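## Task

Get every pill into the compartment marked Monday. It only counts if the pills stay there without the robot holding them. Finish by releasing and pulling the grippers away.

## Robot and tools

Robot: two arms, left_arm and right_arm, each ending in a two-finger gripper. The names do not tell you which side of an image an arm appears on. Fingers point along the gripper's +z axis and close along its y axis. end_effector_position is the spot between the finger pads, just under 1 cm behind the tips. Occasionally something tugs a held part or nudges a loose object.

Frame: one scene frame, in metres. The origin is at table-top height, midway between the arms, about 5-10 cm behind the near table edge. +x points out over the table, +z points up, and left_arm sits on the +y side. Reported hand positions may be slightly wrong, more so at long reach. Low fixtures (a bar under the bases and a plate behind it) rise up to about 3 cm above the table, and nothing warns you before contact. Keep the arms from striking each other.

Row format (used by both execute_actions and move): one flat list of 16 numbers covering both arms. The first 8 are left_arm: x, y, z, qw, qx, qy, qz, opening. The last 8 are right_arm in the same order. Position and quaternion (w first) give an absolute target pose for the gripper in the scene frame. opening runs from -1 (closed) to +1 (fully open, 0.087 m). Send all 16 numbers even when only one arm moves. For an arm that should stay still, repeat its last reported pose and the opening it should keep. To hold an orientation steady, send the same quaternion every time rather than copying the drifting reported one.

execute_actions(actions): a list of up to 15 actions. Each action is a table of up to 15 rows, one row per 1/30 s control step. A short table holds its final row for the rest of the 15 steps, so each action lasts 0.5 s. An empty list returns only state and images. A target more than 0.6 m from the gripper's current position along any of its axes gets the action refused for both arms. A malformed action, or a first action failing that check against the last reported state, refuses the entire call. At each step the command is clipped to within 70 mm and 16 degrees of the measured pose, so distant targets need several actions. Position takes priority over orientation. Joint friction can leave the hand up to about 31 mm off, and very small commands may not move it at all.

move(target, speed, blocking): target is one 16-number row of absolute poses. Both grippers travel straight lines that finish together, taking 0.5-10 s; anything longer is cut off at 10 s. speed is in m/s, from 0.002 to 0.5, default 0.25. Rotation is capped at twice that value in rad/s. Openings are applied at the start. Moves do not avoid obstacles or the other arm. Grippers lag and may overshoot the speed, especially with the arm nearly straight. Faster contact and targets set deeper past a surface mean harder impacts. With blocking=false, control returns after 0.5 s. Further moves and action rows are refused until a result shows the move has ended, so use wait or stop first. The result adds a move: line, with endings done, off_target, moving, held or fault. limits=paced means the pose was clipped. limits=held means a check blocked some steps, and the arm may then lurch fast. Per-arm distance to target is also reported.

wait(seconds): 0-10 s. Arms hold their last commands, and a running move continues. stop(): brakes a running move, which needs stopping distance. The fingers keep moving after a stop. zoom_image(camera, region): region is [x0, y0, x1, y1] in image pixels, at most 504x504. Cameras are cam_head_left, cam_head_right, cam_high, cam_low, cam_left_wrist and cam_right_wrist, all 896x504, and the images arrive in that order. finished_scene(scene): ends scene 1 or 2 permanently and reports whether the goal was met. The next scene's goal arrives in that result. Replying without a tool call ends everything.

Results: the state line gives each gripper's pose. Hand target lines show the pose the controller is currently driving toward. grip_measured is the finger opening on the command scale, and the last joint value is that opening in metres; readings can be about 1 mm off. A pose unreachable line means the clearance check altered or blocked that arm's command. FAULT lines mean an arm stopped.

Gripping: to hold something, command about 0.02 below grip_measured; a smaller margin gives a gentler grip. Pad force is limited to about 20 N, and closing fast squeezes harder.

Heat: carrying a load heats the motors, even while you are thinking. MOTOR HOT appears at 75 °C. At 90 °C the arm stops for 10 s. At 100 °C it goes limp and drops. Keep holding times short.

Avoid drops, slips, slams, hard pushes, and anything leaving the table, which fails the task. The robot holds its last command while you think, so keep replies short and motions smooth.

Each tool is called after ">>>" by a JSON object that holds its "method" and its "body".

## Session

>>> {"method": "execute_actions", "body": {"actions": []}}

Scene clock: 0.00 s.
left_arm: end_effector_position=(+0.4134, +0.2601, +0.1943) grip_measured=+0.978 end_effector_quat_wxyz=(+0.540, +0.484, +0.609, +0.322) | right_arm: end_effector_position=(+0.1083, +0.2076, +0.3335) grip_measured=+1.000 end_effector_quat_wxyz=(+0.569, -0.354, +0.551, +0.498)
Joint positions: left_arm=[-0.295  1.282  0.689  0.382 -0.106  1.164  0.086] | right_arm=[1.324 1.582 1.269 0.471 0.094 0.128 0.087]
Joint velocities: left_arm=[ 0.007 -0.007 -0.037  0.066 -0.037  0.066  0.001] | right_arm=[-0.002  0.002 -0.007  0.007  0.007 -0.081  0.   ]
Hand target (left_arm): +0.413, +0.260, +0.194; +0.540, +0.484, +0.609, +0.322
Hand target (right_arm): +0.108, +0.208, +0.334; +0.569, -0.354, +0.551, +0.498
camera_calibration (this result's frames):
cam_left_wrist: T_world_to_cam=[[-0.2394, -0.313337, -0.918971, 0.358175], [-0.695162, 0.716082, -0.063063, 0.138953], [0.677818, 0.623736, -0.38925, -0.22834], [0, 0, 0, 1]] pos_world=[0.337115, 0.155152, 0.249034]
cam_right_wrist: T_world_to_cam=[[0.955069, -0.263019, -0.136614, -0.00662876], [-0.275441, -0.617483, -0.736782, 0.424486], [0.109431, 0.741307, -0.662185, 0.191058], [0, 0, 0, 1]] pos_world=[0.102344, 0.118736, 0.438363]

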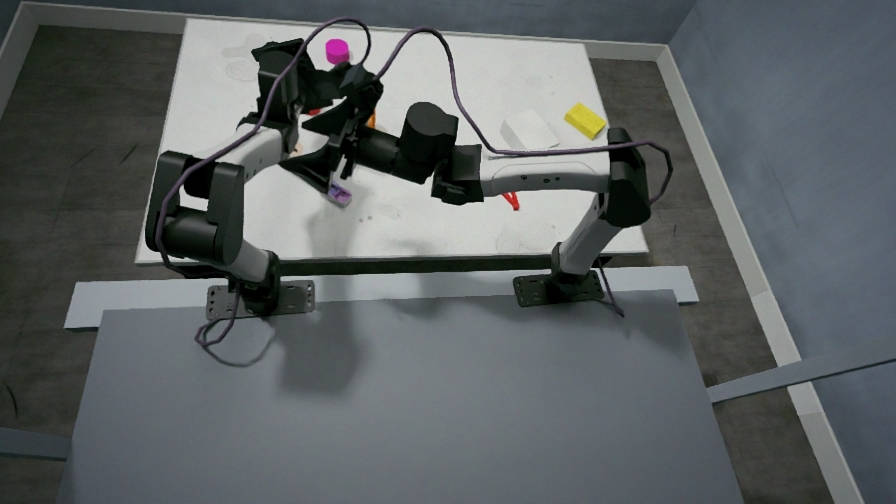

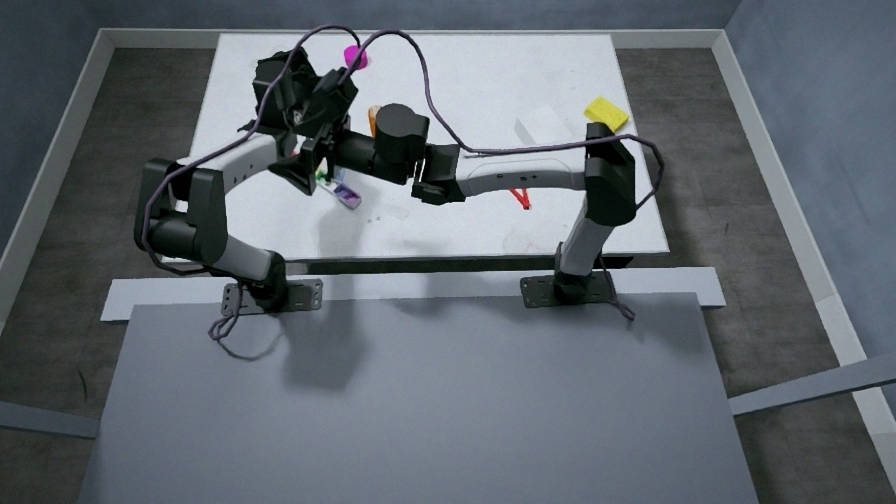

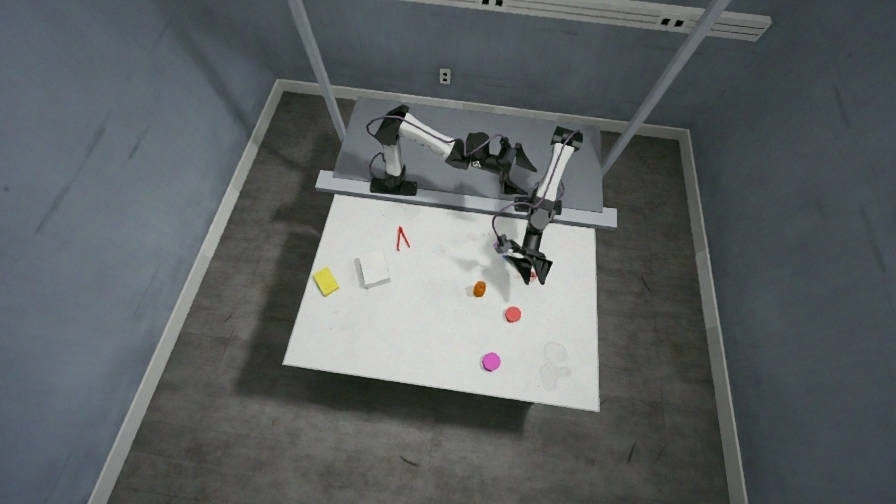

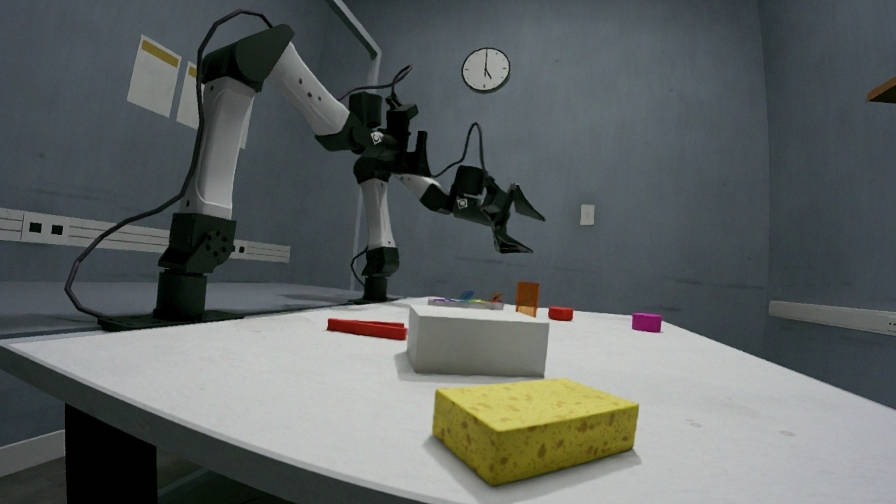

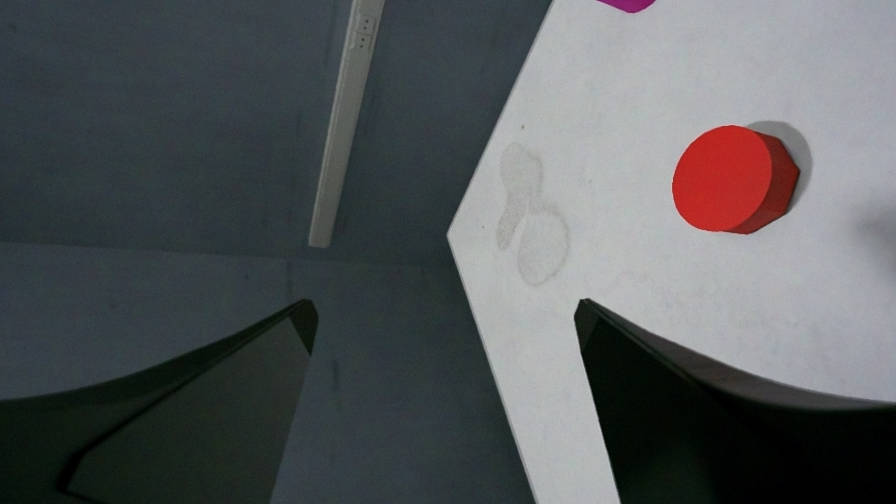

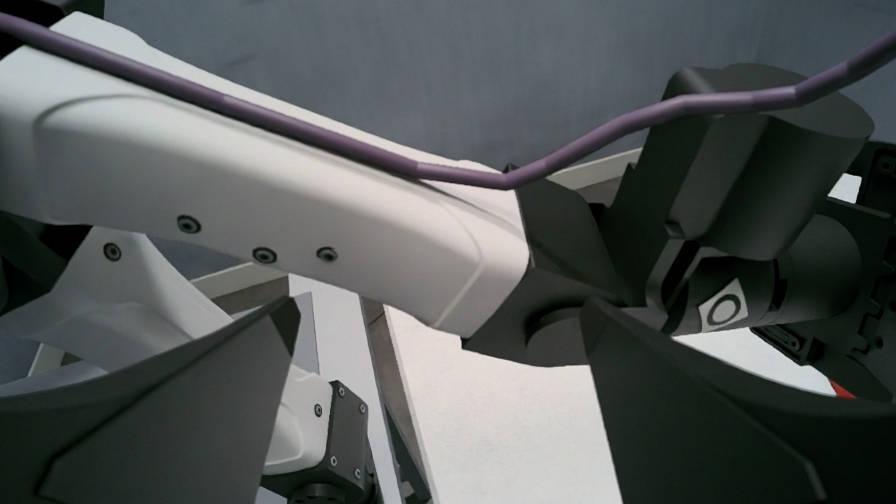

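>>> {"method": "move", "body": {"target": [0.4134,0.2601,0.1943,0.540,0.484,0.609,0.322,1, 0.2,-0.02,0.25,0.644,-0.270,0.667,0.261,1]}}

>>> {"method": "move", "body": {"target": [0.32,0.28,0.09,0,-0.383,0.924,0,0.4, 0.335,0.025,0.055,0.644,-0.270,0.667,0.261,1], "speed": 0.3}}

Scene clock: 3.70 s.
left_arm: end_effector_position=(+0.4134, +0.2601, +0.1943) grip_measured=+0.978 end_effector_quat_wxyz=(+0.540, +0.484, +0.609, +0.322) | right_arm: end_effector_position=(+0.2022, -0.0111, +0.2571) grip_measured=+1.000 end_effector_quat_wxyz=(+0.646, -0.269, +0.661, +0.271)
Joint positions: left_arm=[-0.295  1.282  0.689  0.382 -0.106  1.164  0.086] | right_arm=[1.084 0.943 0.682 0.257 0.363 0.015 0.087]
Joint velocities: left_arm=[-0.017 -0.012  0.007 -0.066  0.051 -0.007  0.001] | right_arm=[ 0.007 -0.007 -0.007  0.007  0.037 -0.022  0.   ]
Hand target (left_arm): +0.413, +0.260, +0.194; +0.540, +0.484, +0.609, +0.322
Hand target (right_arm): +0.203, -0.018, +0.249; +0.644, -0.271, +0.667, +0.260
Off the commanded pose (left_arm): 0.000 m, 0 deg.
Off the commanded pose (right_arm): 0.012 m, 1 deg.
move: off_target (right_arm)
camera_calibration (this result's frames):
cam_left_wrist: T_world_to_cam=[[-0.2394, -0.313337, -0.918971, 0.358175], [-0.695162, 0.716082, -0.063063, 0.138953], [0.677818, 0.623736, -0.38925, -0.22834], [0, 0, 0, 1]] pos_world=[0.337115, 0.155152, 0.249034]
cam_right_wrist: T_world_to_cam=[[0.700471, -0.71368, -0.000093022, -0.152899], [-0.55646, -0.546079, -0.626219, 0.288221], [0.44687, 0.438701, -0.779647, 0.250931], [0, 0, 0, 1]] pos_world=[0.155351, -0.0618134, 0.376113]

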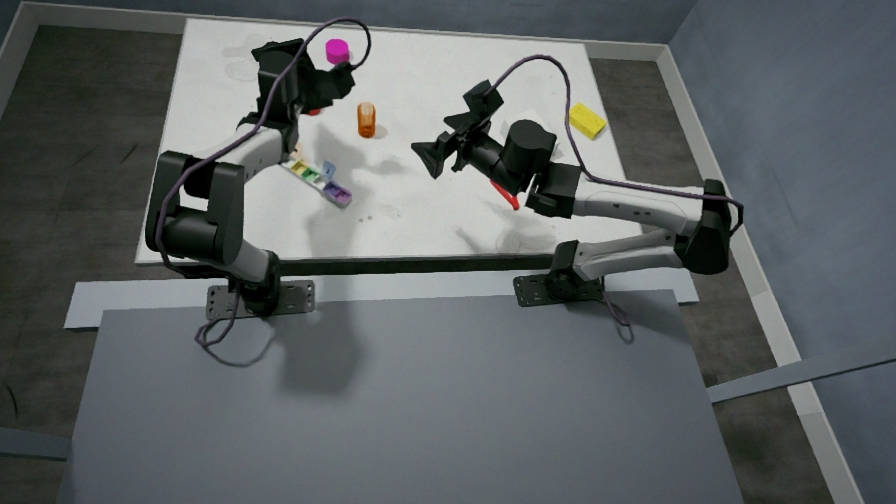

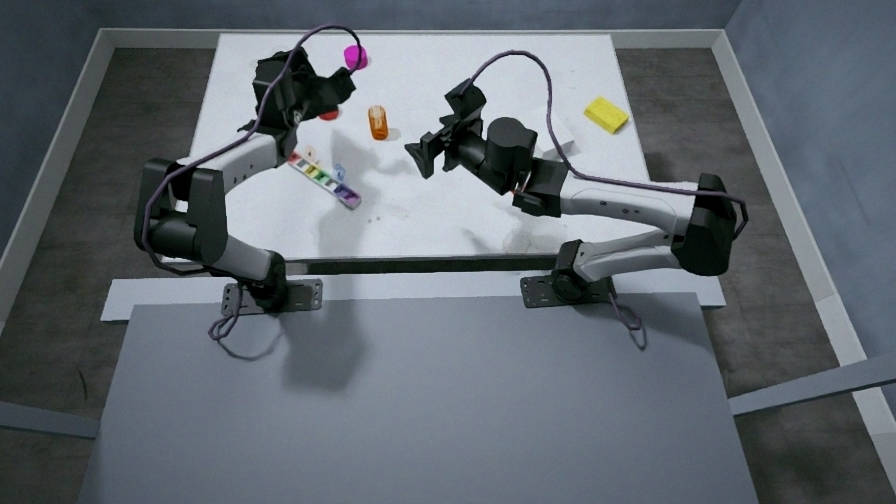

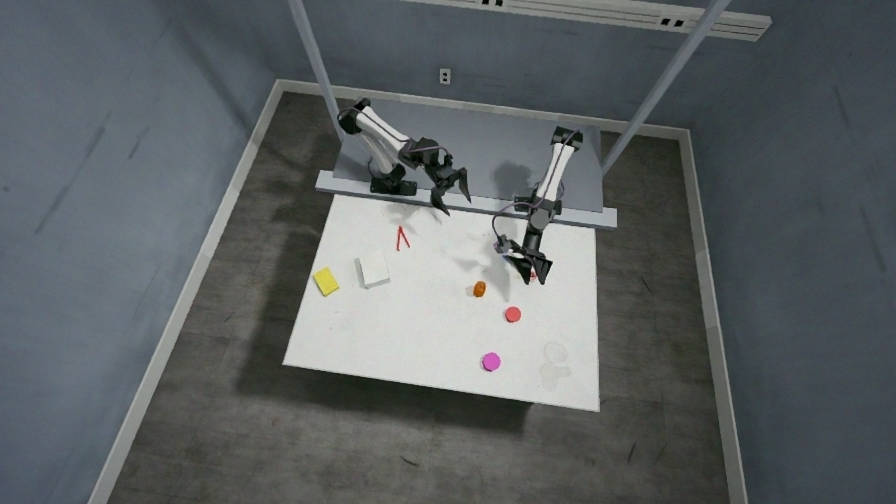

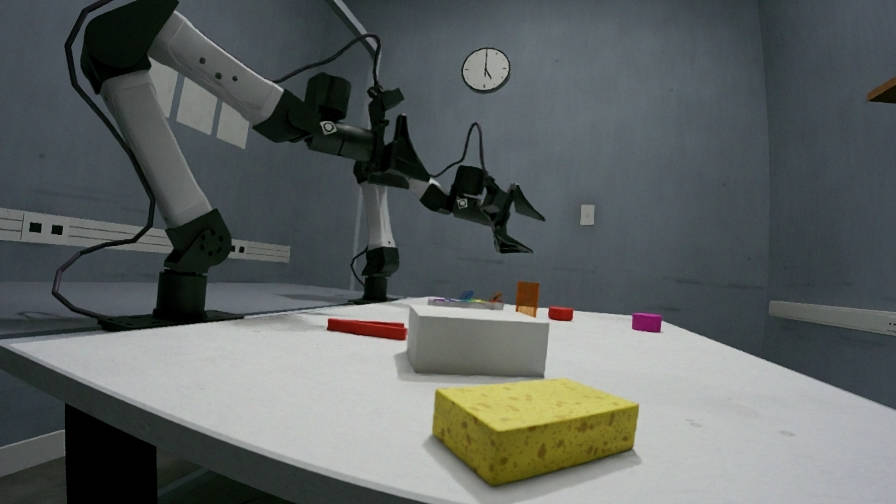

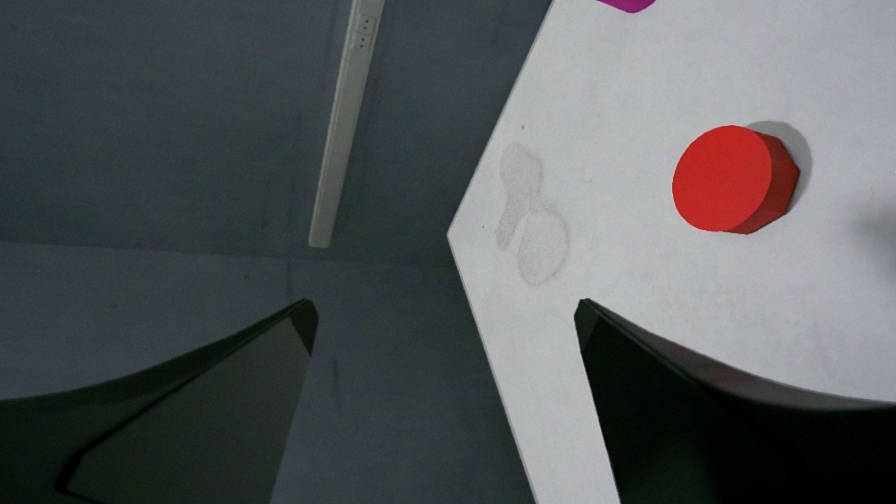

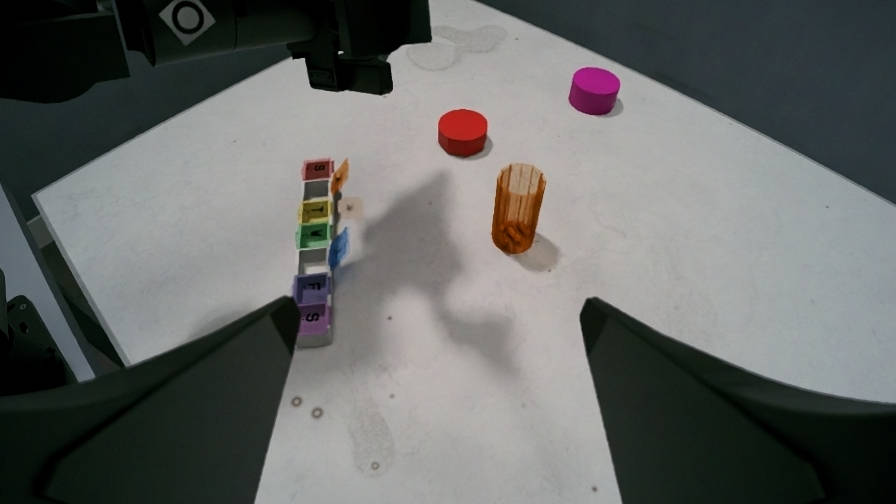

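Scene clock: 8.23 s.
left_arm: end_effector_position=(+0.3175, +0.2788, +0.0928) grip_measured=+0.400 end_effector_quat_wxyz=(+0.003, -0.365, +0.931, -0.004) | right_arm: end_effector_position=(+0.3312, +0.0282, +0.0539) grip_measured=+1.000 end_effector_quat_wxyz=(+0.640, -0.271, +0.670, +0.261)
Joint positions: left_arm=[-0.04   1.873  1.608 -1.297  0.028 -0.741  0.061] | right_arm=[0.747 1.975 0.59  1.355 0.037 0.006 0.087]
Joint velocities: left_arm=[ 0.022  0.017  0.027 -0.007 -0.022 -0.051  0.001] | right_arm=[-0.022 -0.002 -0.017  0.037  0.037 -0.022  0.   ]
Hand target (left_arm): +0.317, +0.280, +0.094; -0.004, -0.375, +0.927, -0.006
Hand target (right_arm): +0.337, +0.030, +0.054; +0.644, -0.271, +0.666, +0.260
Off the commanded pose (left_arm): 0.004 m, 2 deg.
Off the commanded pose (right_arm): 0.005 m, 1 deg.
move: done
camera_calibration (this result's frames):
cam_left_wrist: T_world_to_cam=[[0.671649, -0.740825, 0.00806871, -0.00838072], [-0.492742, -0.438545, 0.751588, 0.234535], [-0.553257, -0.508779, -0.659584, 0.517251], [0, 0, 0, 1]] pos_world=[0.407367, 0.359812, 0.164964]
cam_right_wrist: T_world_to_cam=[[0.692446, -0.721417, 0.00877572, -0.212821], [-0.570073, -0.554553, -0.606208, 0.257806], [0.442195, 0.414763, -0.795258, 0.020709], [0, 0, 0, 1]] pos_world=[0.285177, -0.019155, 0.17462]

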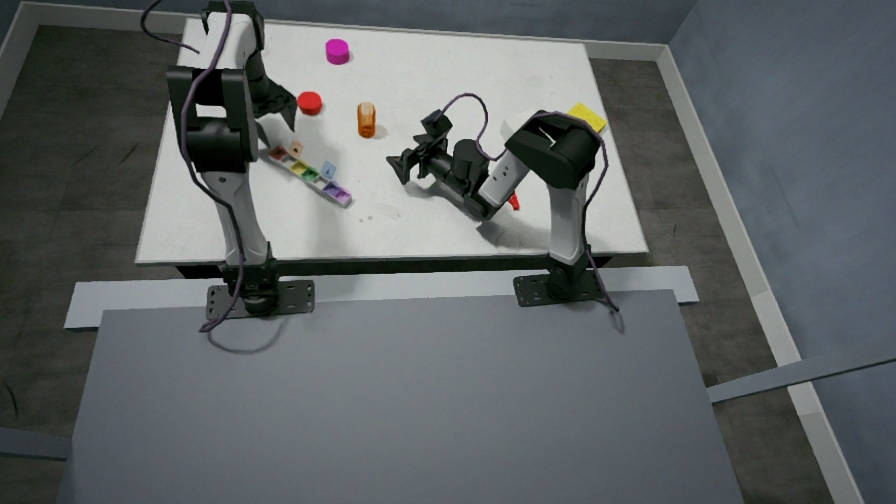

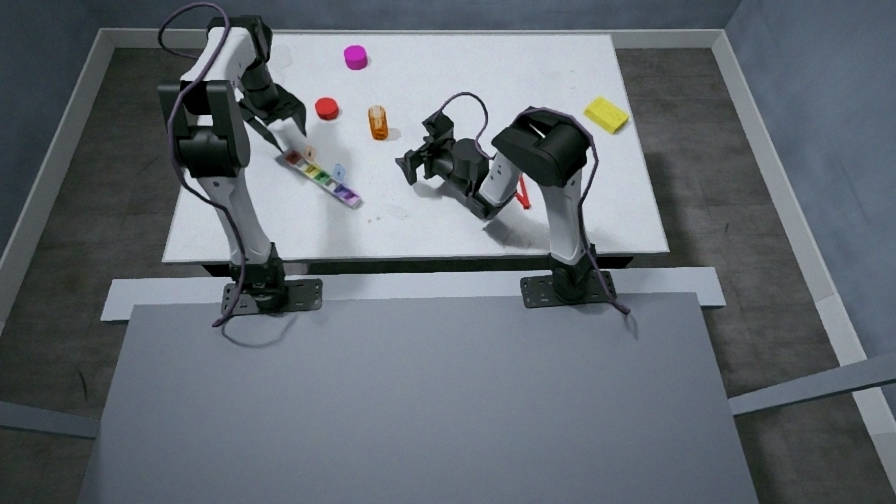

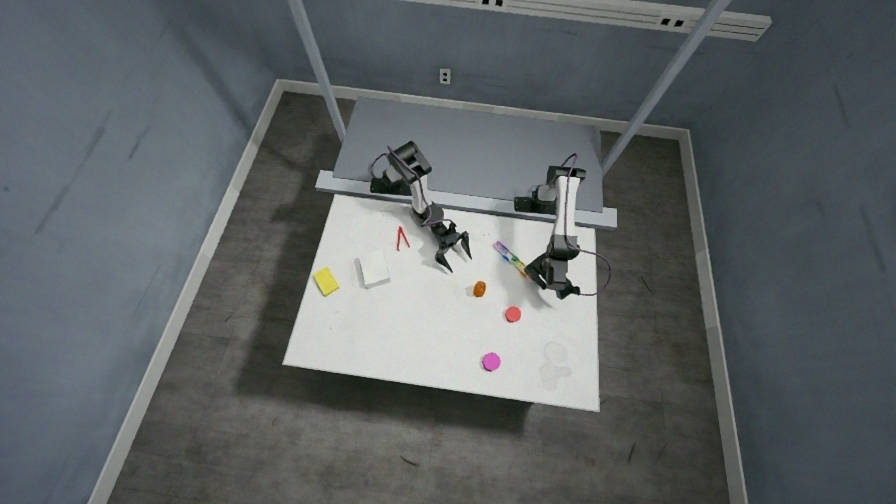

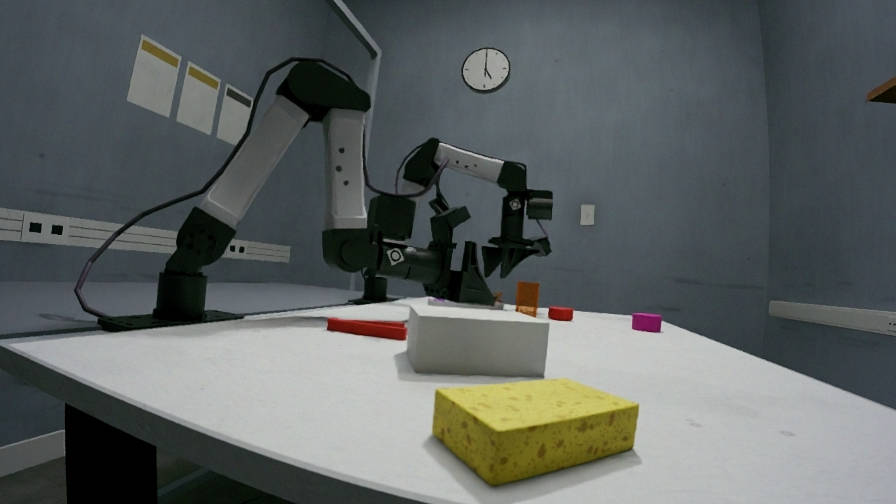

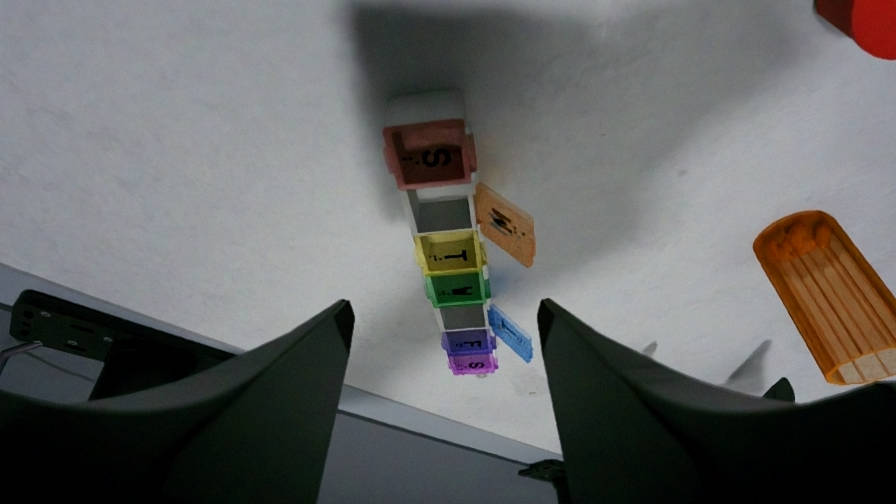

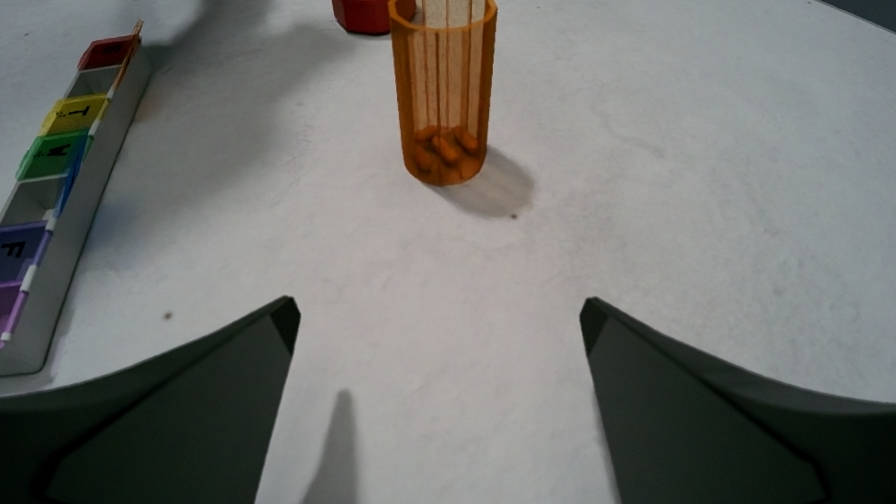

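>>> {"method": "move", "body": {"target": [0.329,0.296,0.05,0,-0.431,0.903,0,0.4, 0.38,0.072,0.052,0.644,-0.270,0.667,0.261,1], "speed": 0.12}}

>>> {"method": "move", "body": {"target": [0.329,0.296,0.010,0,-0.431,0.903,0,0.4, 0.424,0.115,0.052,0.644,-0.270,0.667,0.261,1], "speed": 0.08}}

Scene clock: 11.20 s.
left_arm: end_effector_position=(+0.3276, +0.2904, +0.0560) grip_measured=+0.400 end_effector_quat_wxyz=(-0.002, -0.421, +0.907, -0.003) | right_arm: end_effector_position=(+0.3732, +0.0729, +0.0593) grip_measured=+1.000 end_effector_quat_wxyz=(+0.648, -0.269, +0.662, +0.265)
Joint positions: left_arm=[-0.     1.923  1.526 -1.176  0.03  -0.822  0.061] | right_arm=[0.747 2.105 0.853 1.246 0.034 0.006 0.087]
Joint velocities: left_arm=[-0.012  0.007  0.007  0.051  0.066  0.022  0.001] | right_arm=[ 0.002  0.027  0.017 -0.037  0.051 -0.022  0.   ]
Hand target (left_arm): +0.329, +0.295, +0.050; -0.000, -0.431, +0.902, -0.000
Hand target (right_arm): +0.379, +0.072, +0.053; +0.644, -0.270, +0.667, +0.261
Off the commanded pose (left_arm): 0.008 m, 1 deg.
Off the commanded pose (right_arm): 0.010 m, 1 deg.
move: done
camera_calibration (this result's frames):
cam_left_wrist: T_world_to_cam=[[0.756571, -0.653908, 0.00199713, -0.0589866], [-0.427766, -0.49261, 0.75786, 0.266338], [-0.494587, -0.574229, -0.652414, 0.503812], [0, 0, 0, 1]] pos_world=[0.407737, 0.381933, 0.126965]
cam_right_wrist: T_world_to_cam=[[0.694273, -0.719671, 0.0076757, -0.210464], [-0.558395, -0.545356, -0.625125, 0.305974], [0.45407, 0.429721, -0.780487, -0.0185095], [0, 0, 0, 1]] pos_world=[0.325379, 0.0233541, 0.178441]

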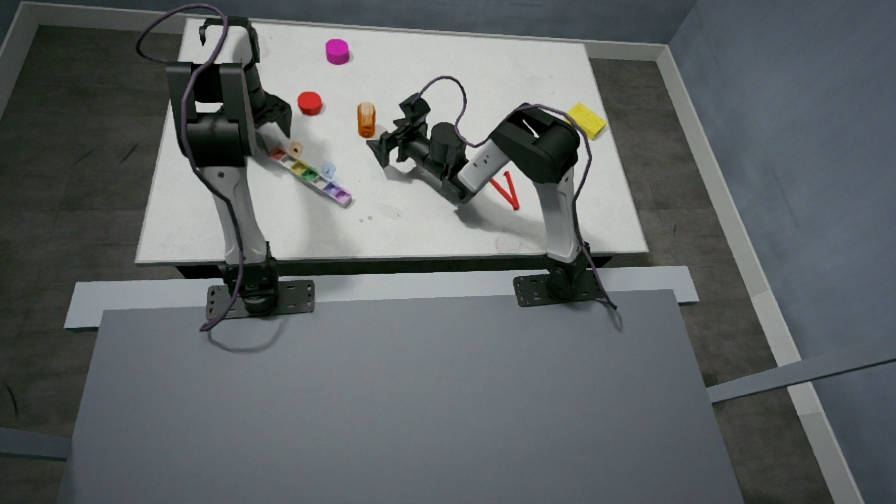

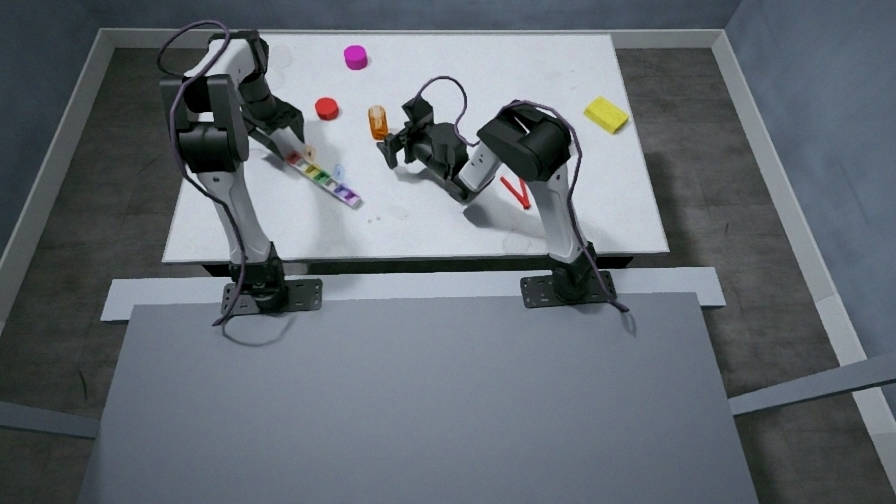

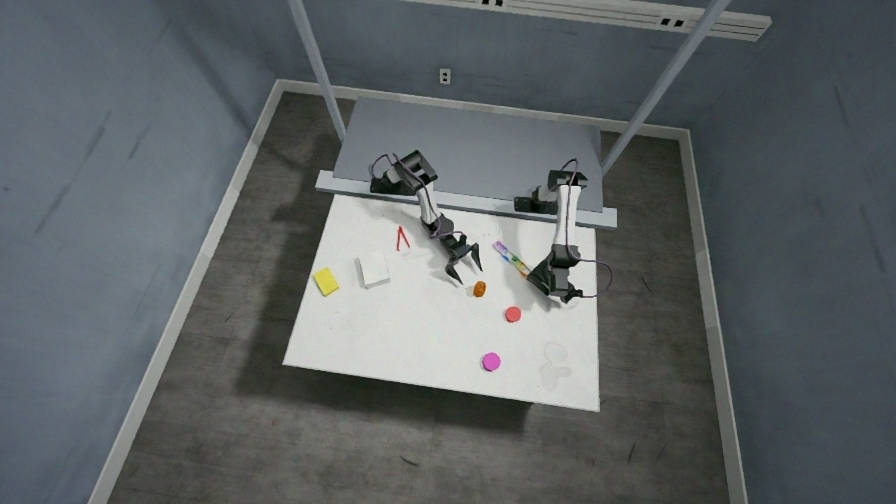

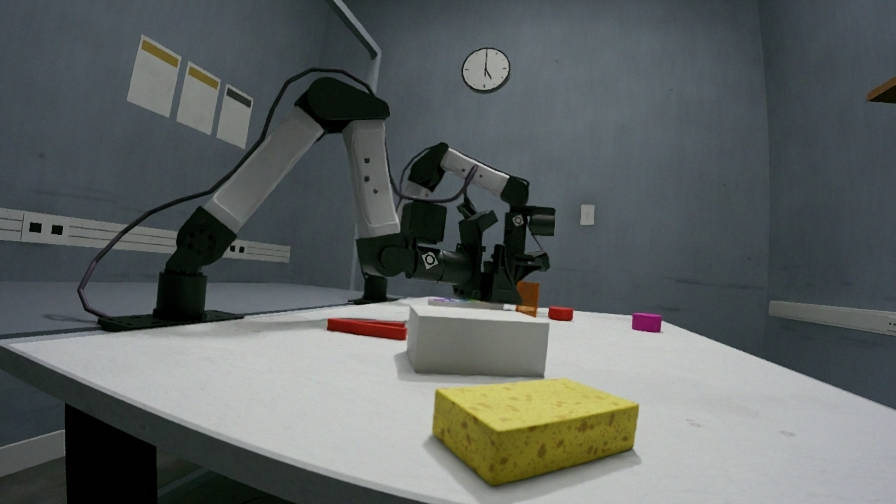

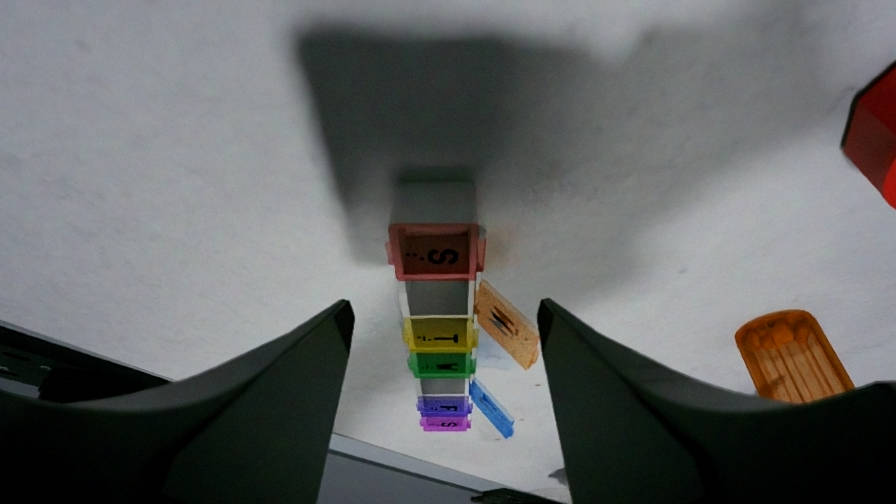

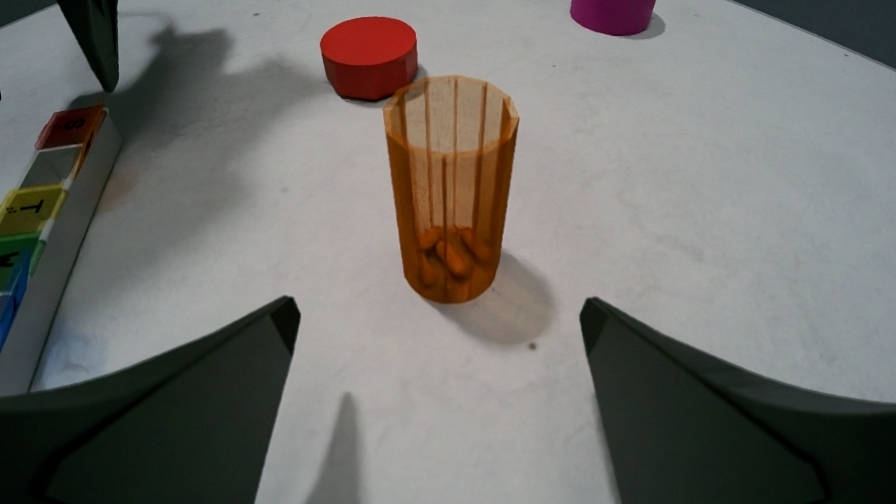

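Scene clock: 12.50 s.
left_arm: end_effector_position=(+0.3284, +0.2913, +0.0161) grip_measured=+0.400 end_effector_quat_wxyz=(-0.001, -0.422, +0.907, -0.003) | right_arm: end_effector_position=(+0.4184, +0.1155, +0.0602) grip_measured=+1.000 end_effector_quat_wxyz=(+0.648, -0.268, +0.662, +0.264)
Joint positions: left_arm=[-0.     1.96   1.414 -1.027  0.029 -0.824  0.061] | right_arm=[0.74  2.247 1.149 1.094 0.031 0.006 0.087]
Joint velocities: left_arm=[ 0.022  0.017  0.012 -0.037 -0.051  0.022 -0.   ] | right_arm=[-0.002 -0.002 -0.007 -0.037 -0.037 -0.007  0.   ]
Hand target (left_arm): +0.329, +0.296, +0.010; -0.000, -0.431, +0.903, +0.000
Hand target (right_arm): +0.423, +0.115, +0.053; +0.644, -0.270, +0.667, +0.261
Off the commanded pose (left_arm): 0.008 m, 1 deg.
Off the commanded pose (right_arm): 0.010 m, 1 deg.
move: done
camera_calibration (this result's frames):
cam_left_wrist: T_world_to_cam=[[0.757798, -0.652485, 0.00255305, -0.0597295], [-0.427679, -0.493745, 0.75717, 0.297654], [-0.492781, -0.574873, -0.653213, 0.478365], [0, 0, 0, 1]] pos_world=[0.408293, 0.382992, 0.0872527]
cam_right_wrist: T_world_to_cam=[[0.692071, -0.721789, 0.00766963, -0.210046], [-0.559711, -0.543314, -0.625726, 0.355325], [0.45581, 0.428754, -0.780005, -0.0572637], [0, 0, 0, 1]] pos_world=[0.370347, 0.0659957, 0.179281]

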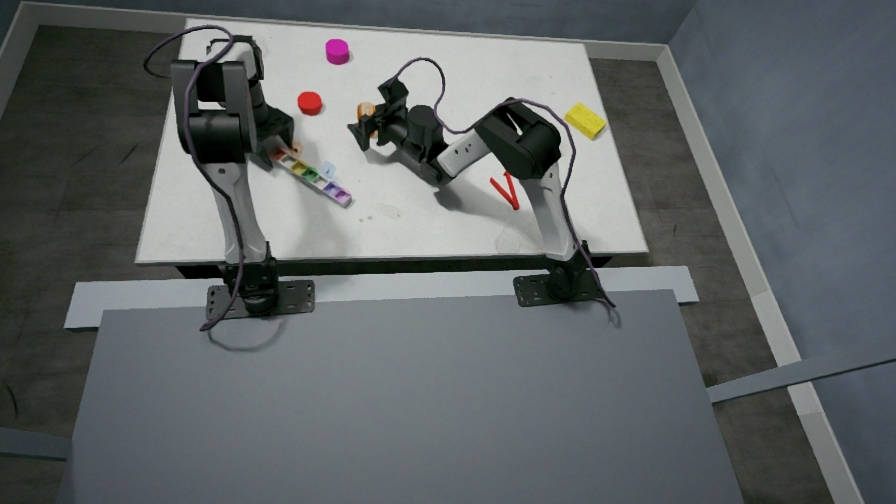

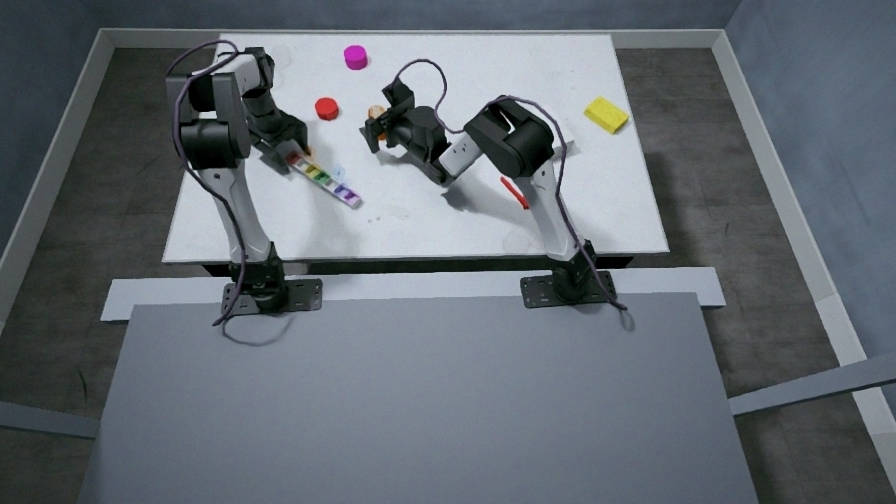

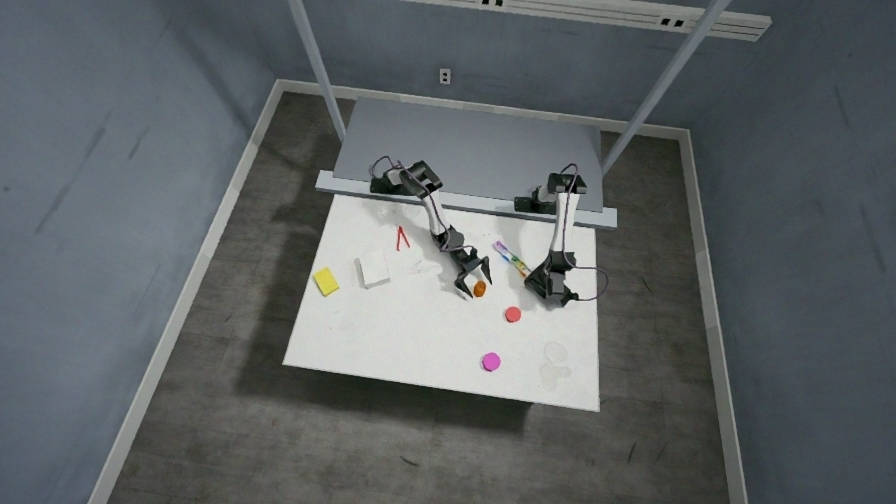

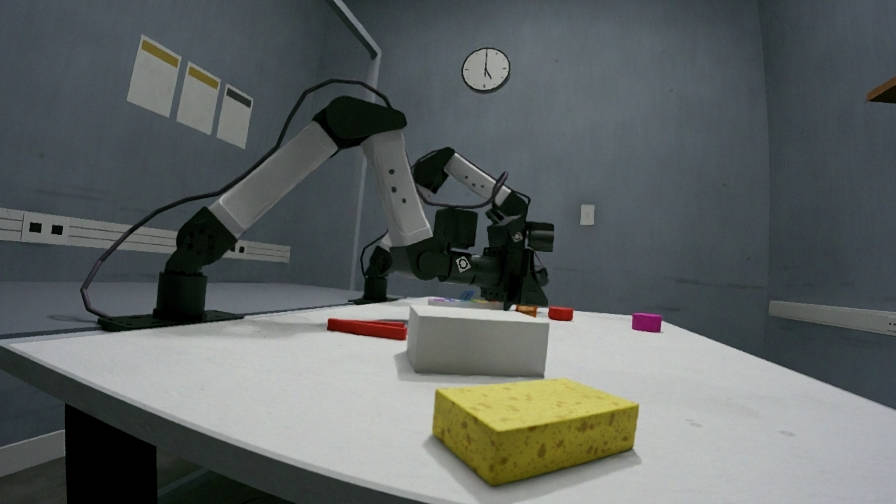

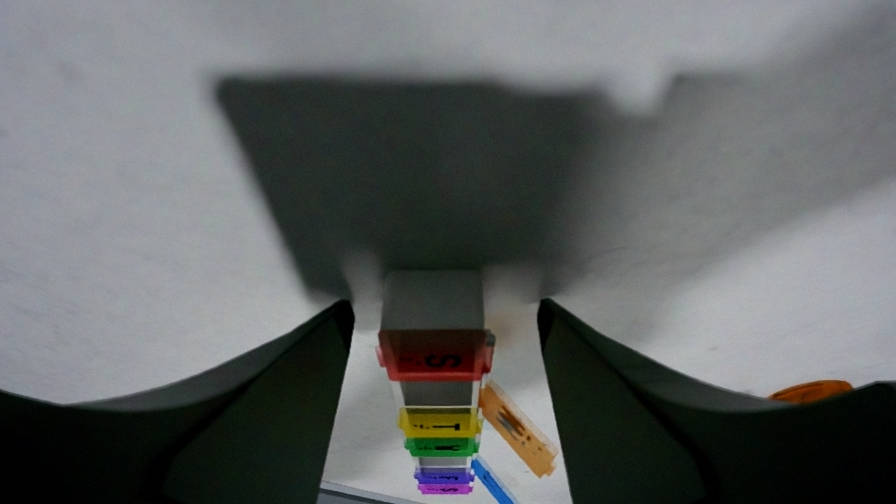

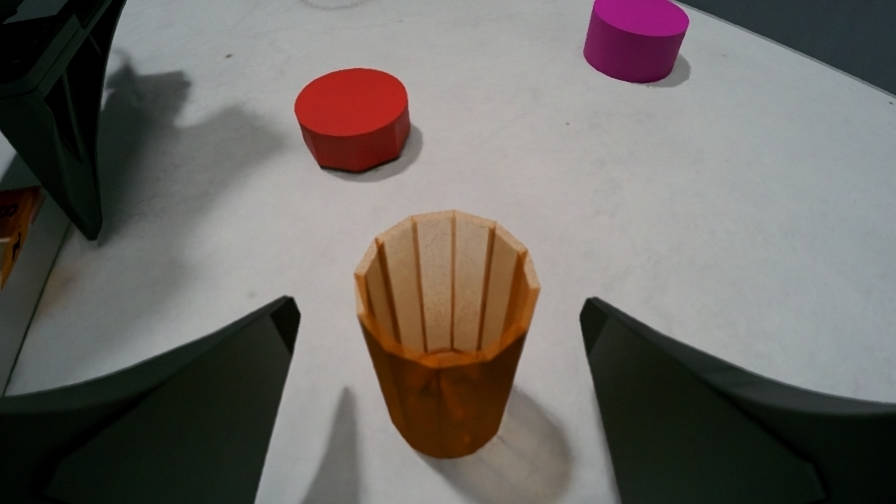

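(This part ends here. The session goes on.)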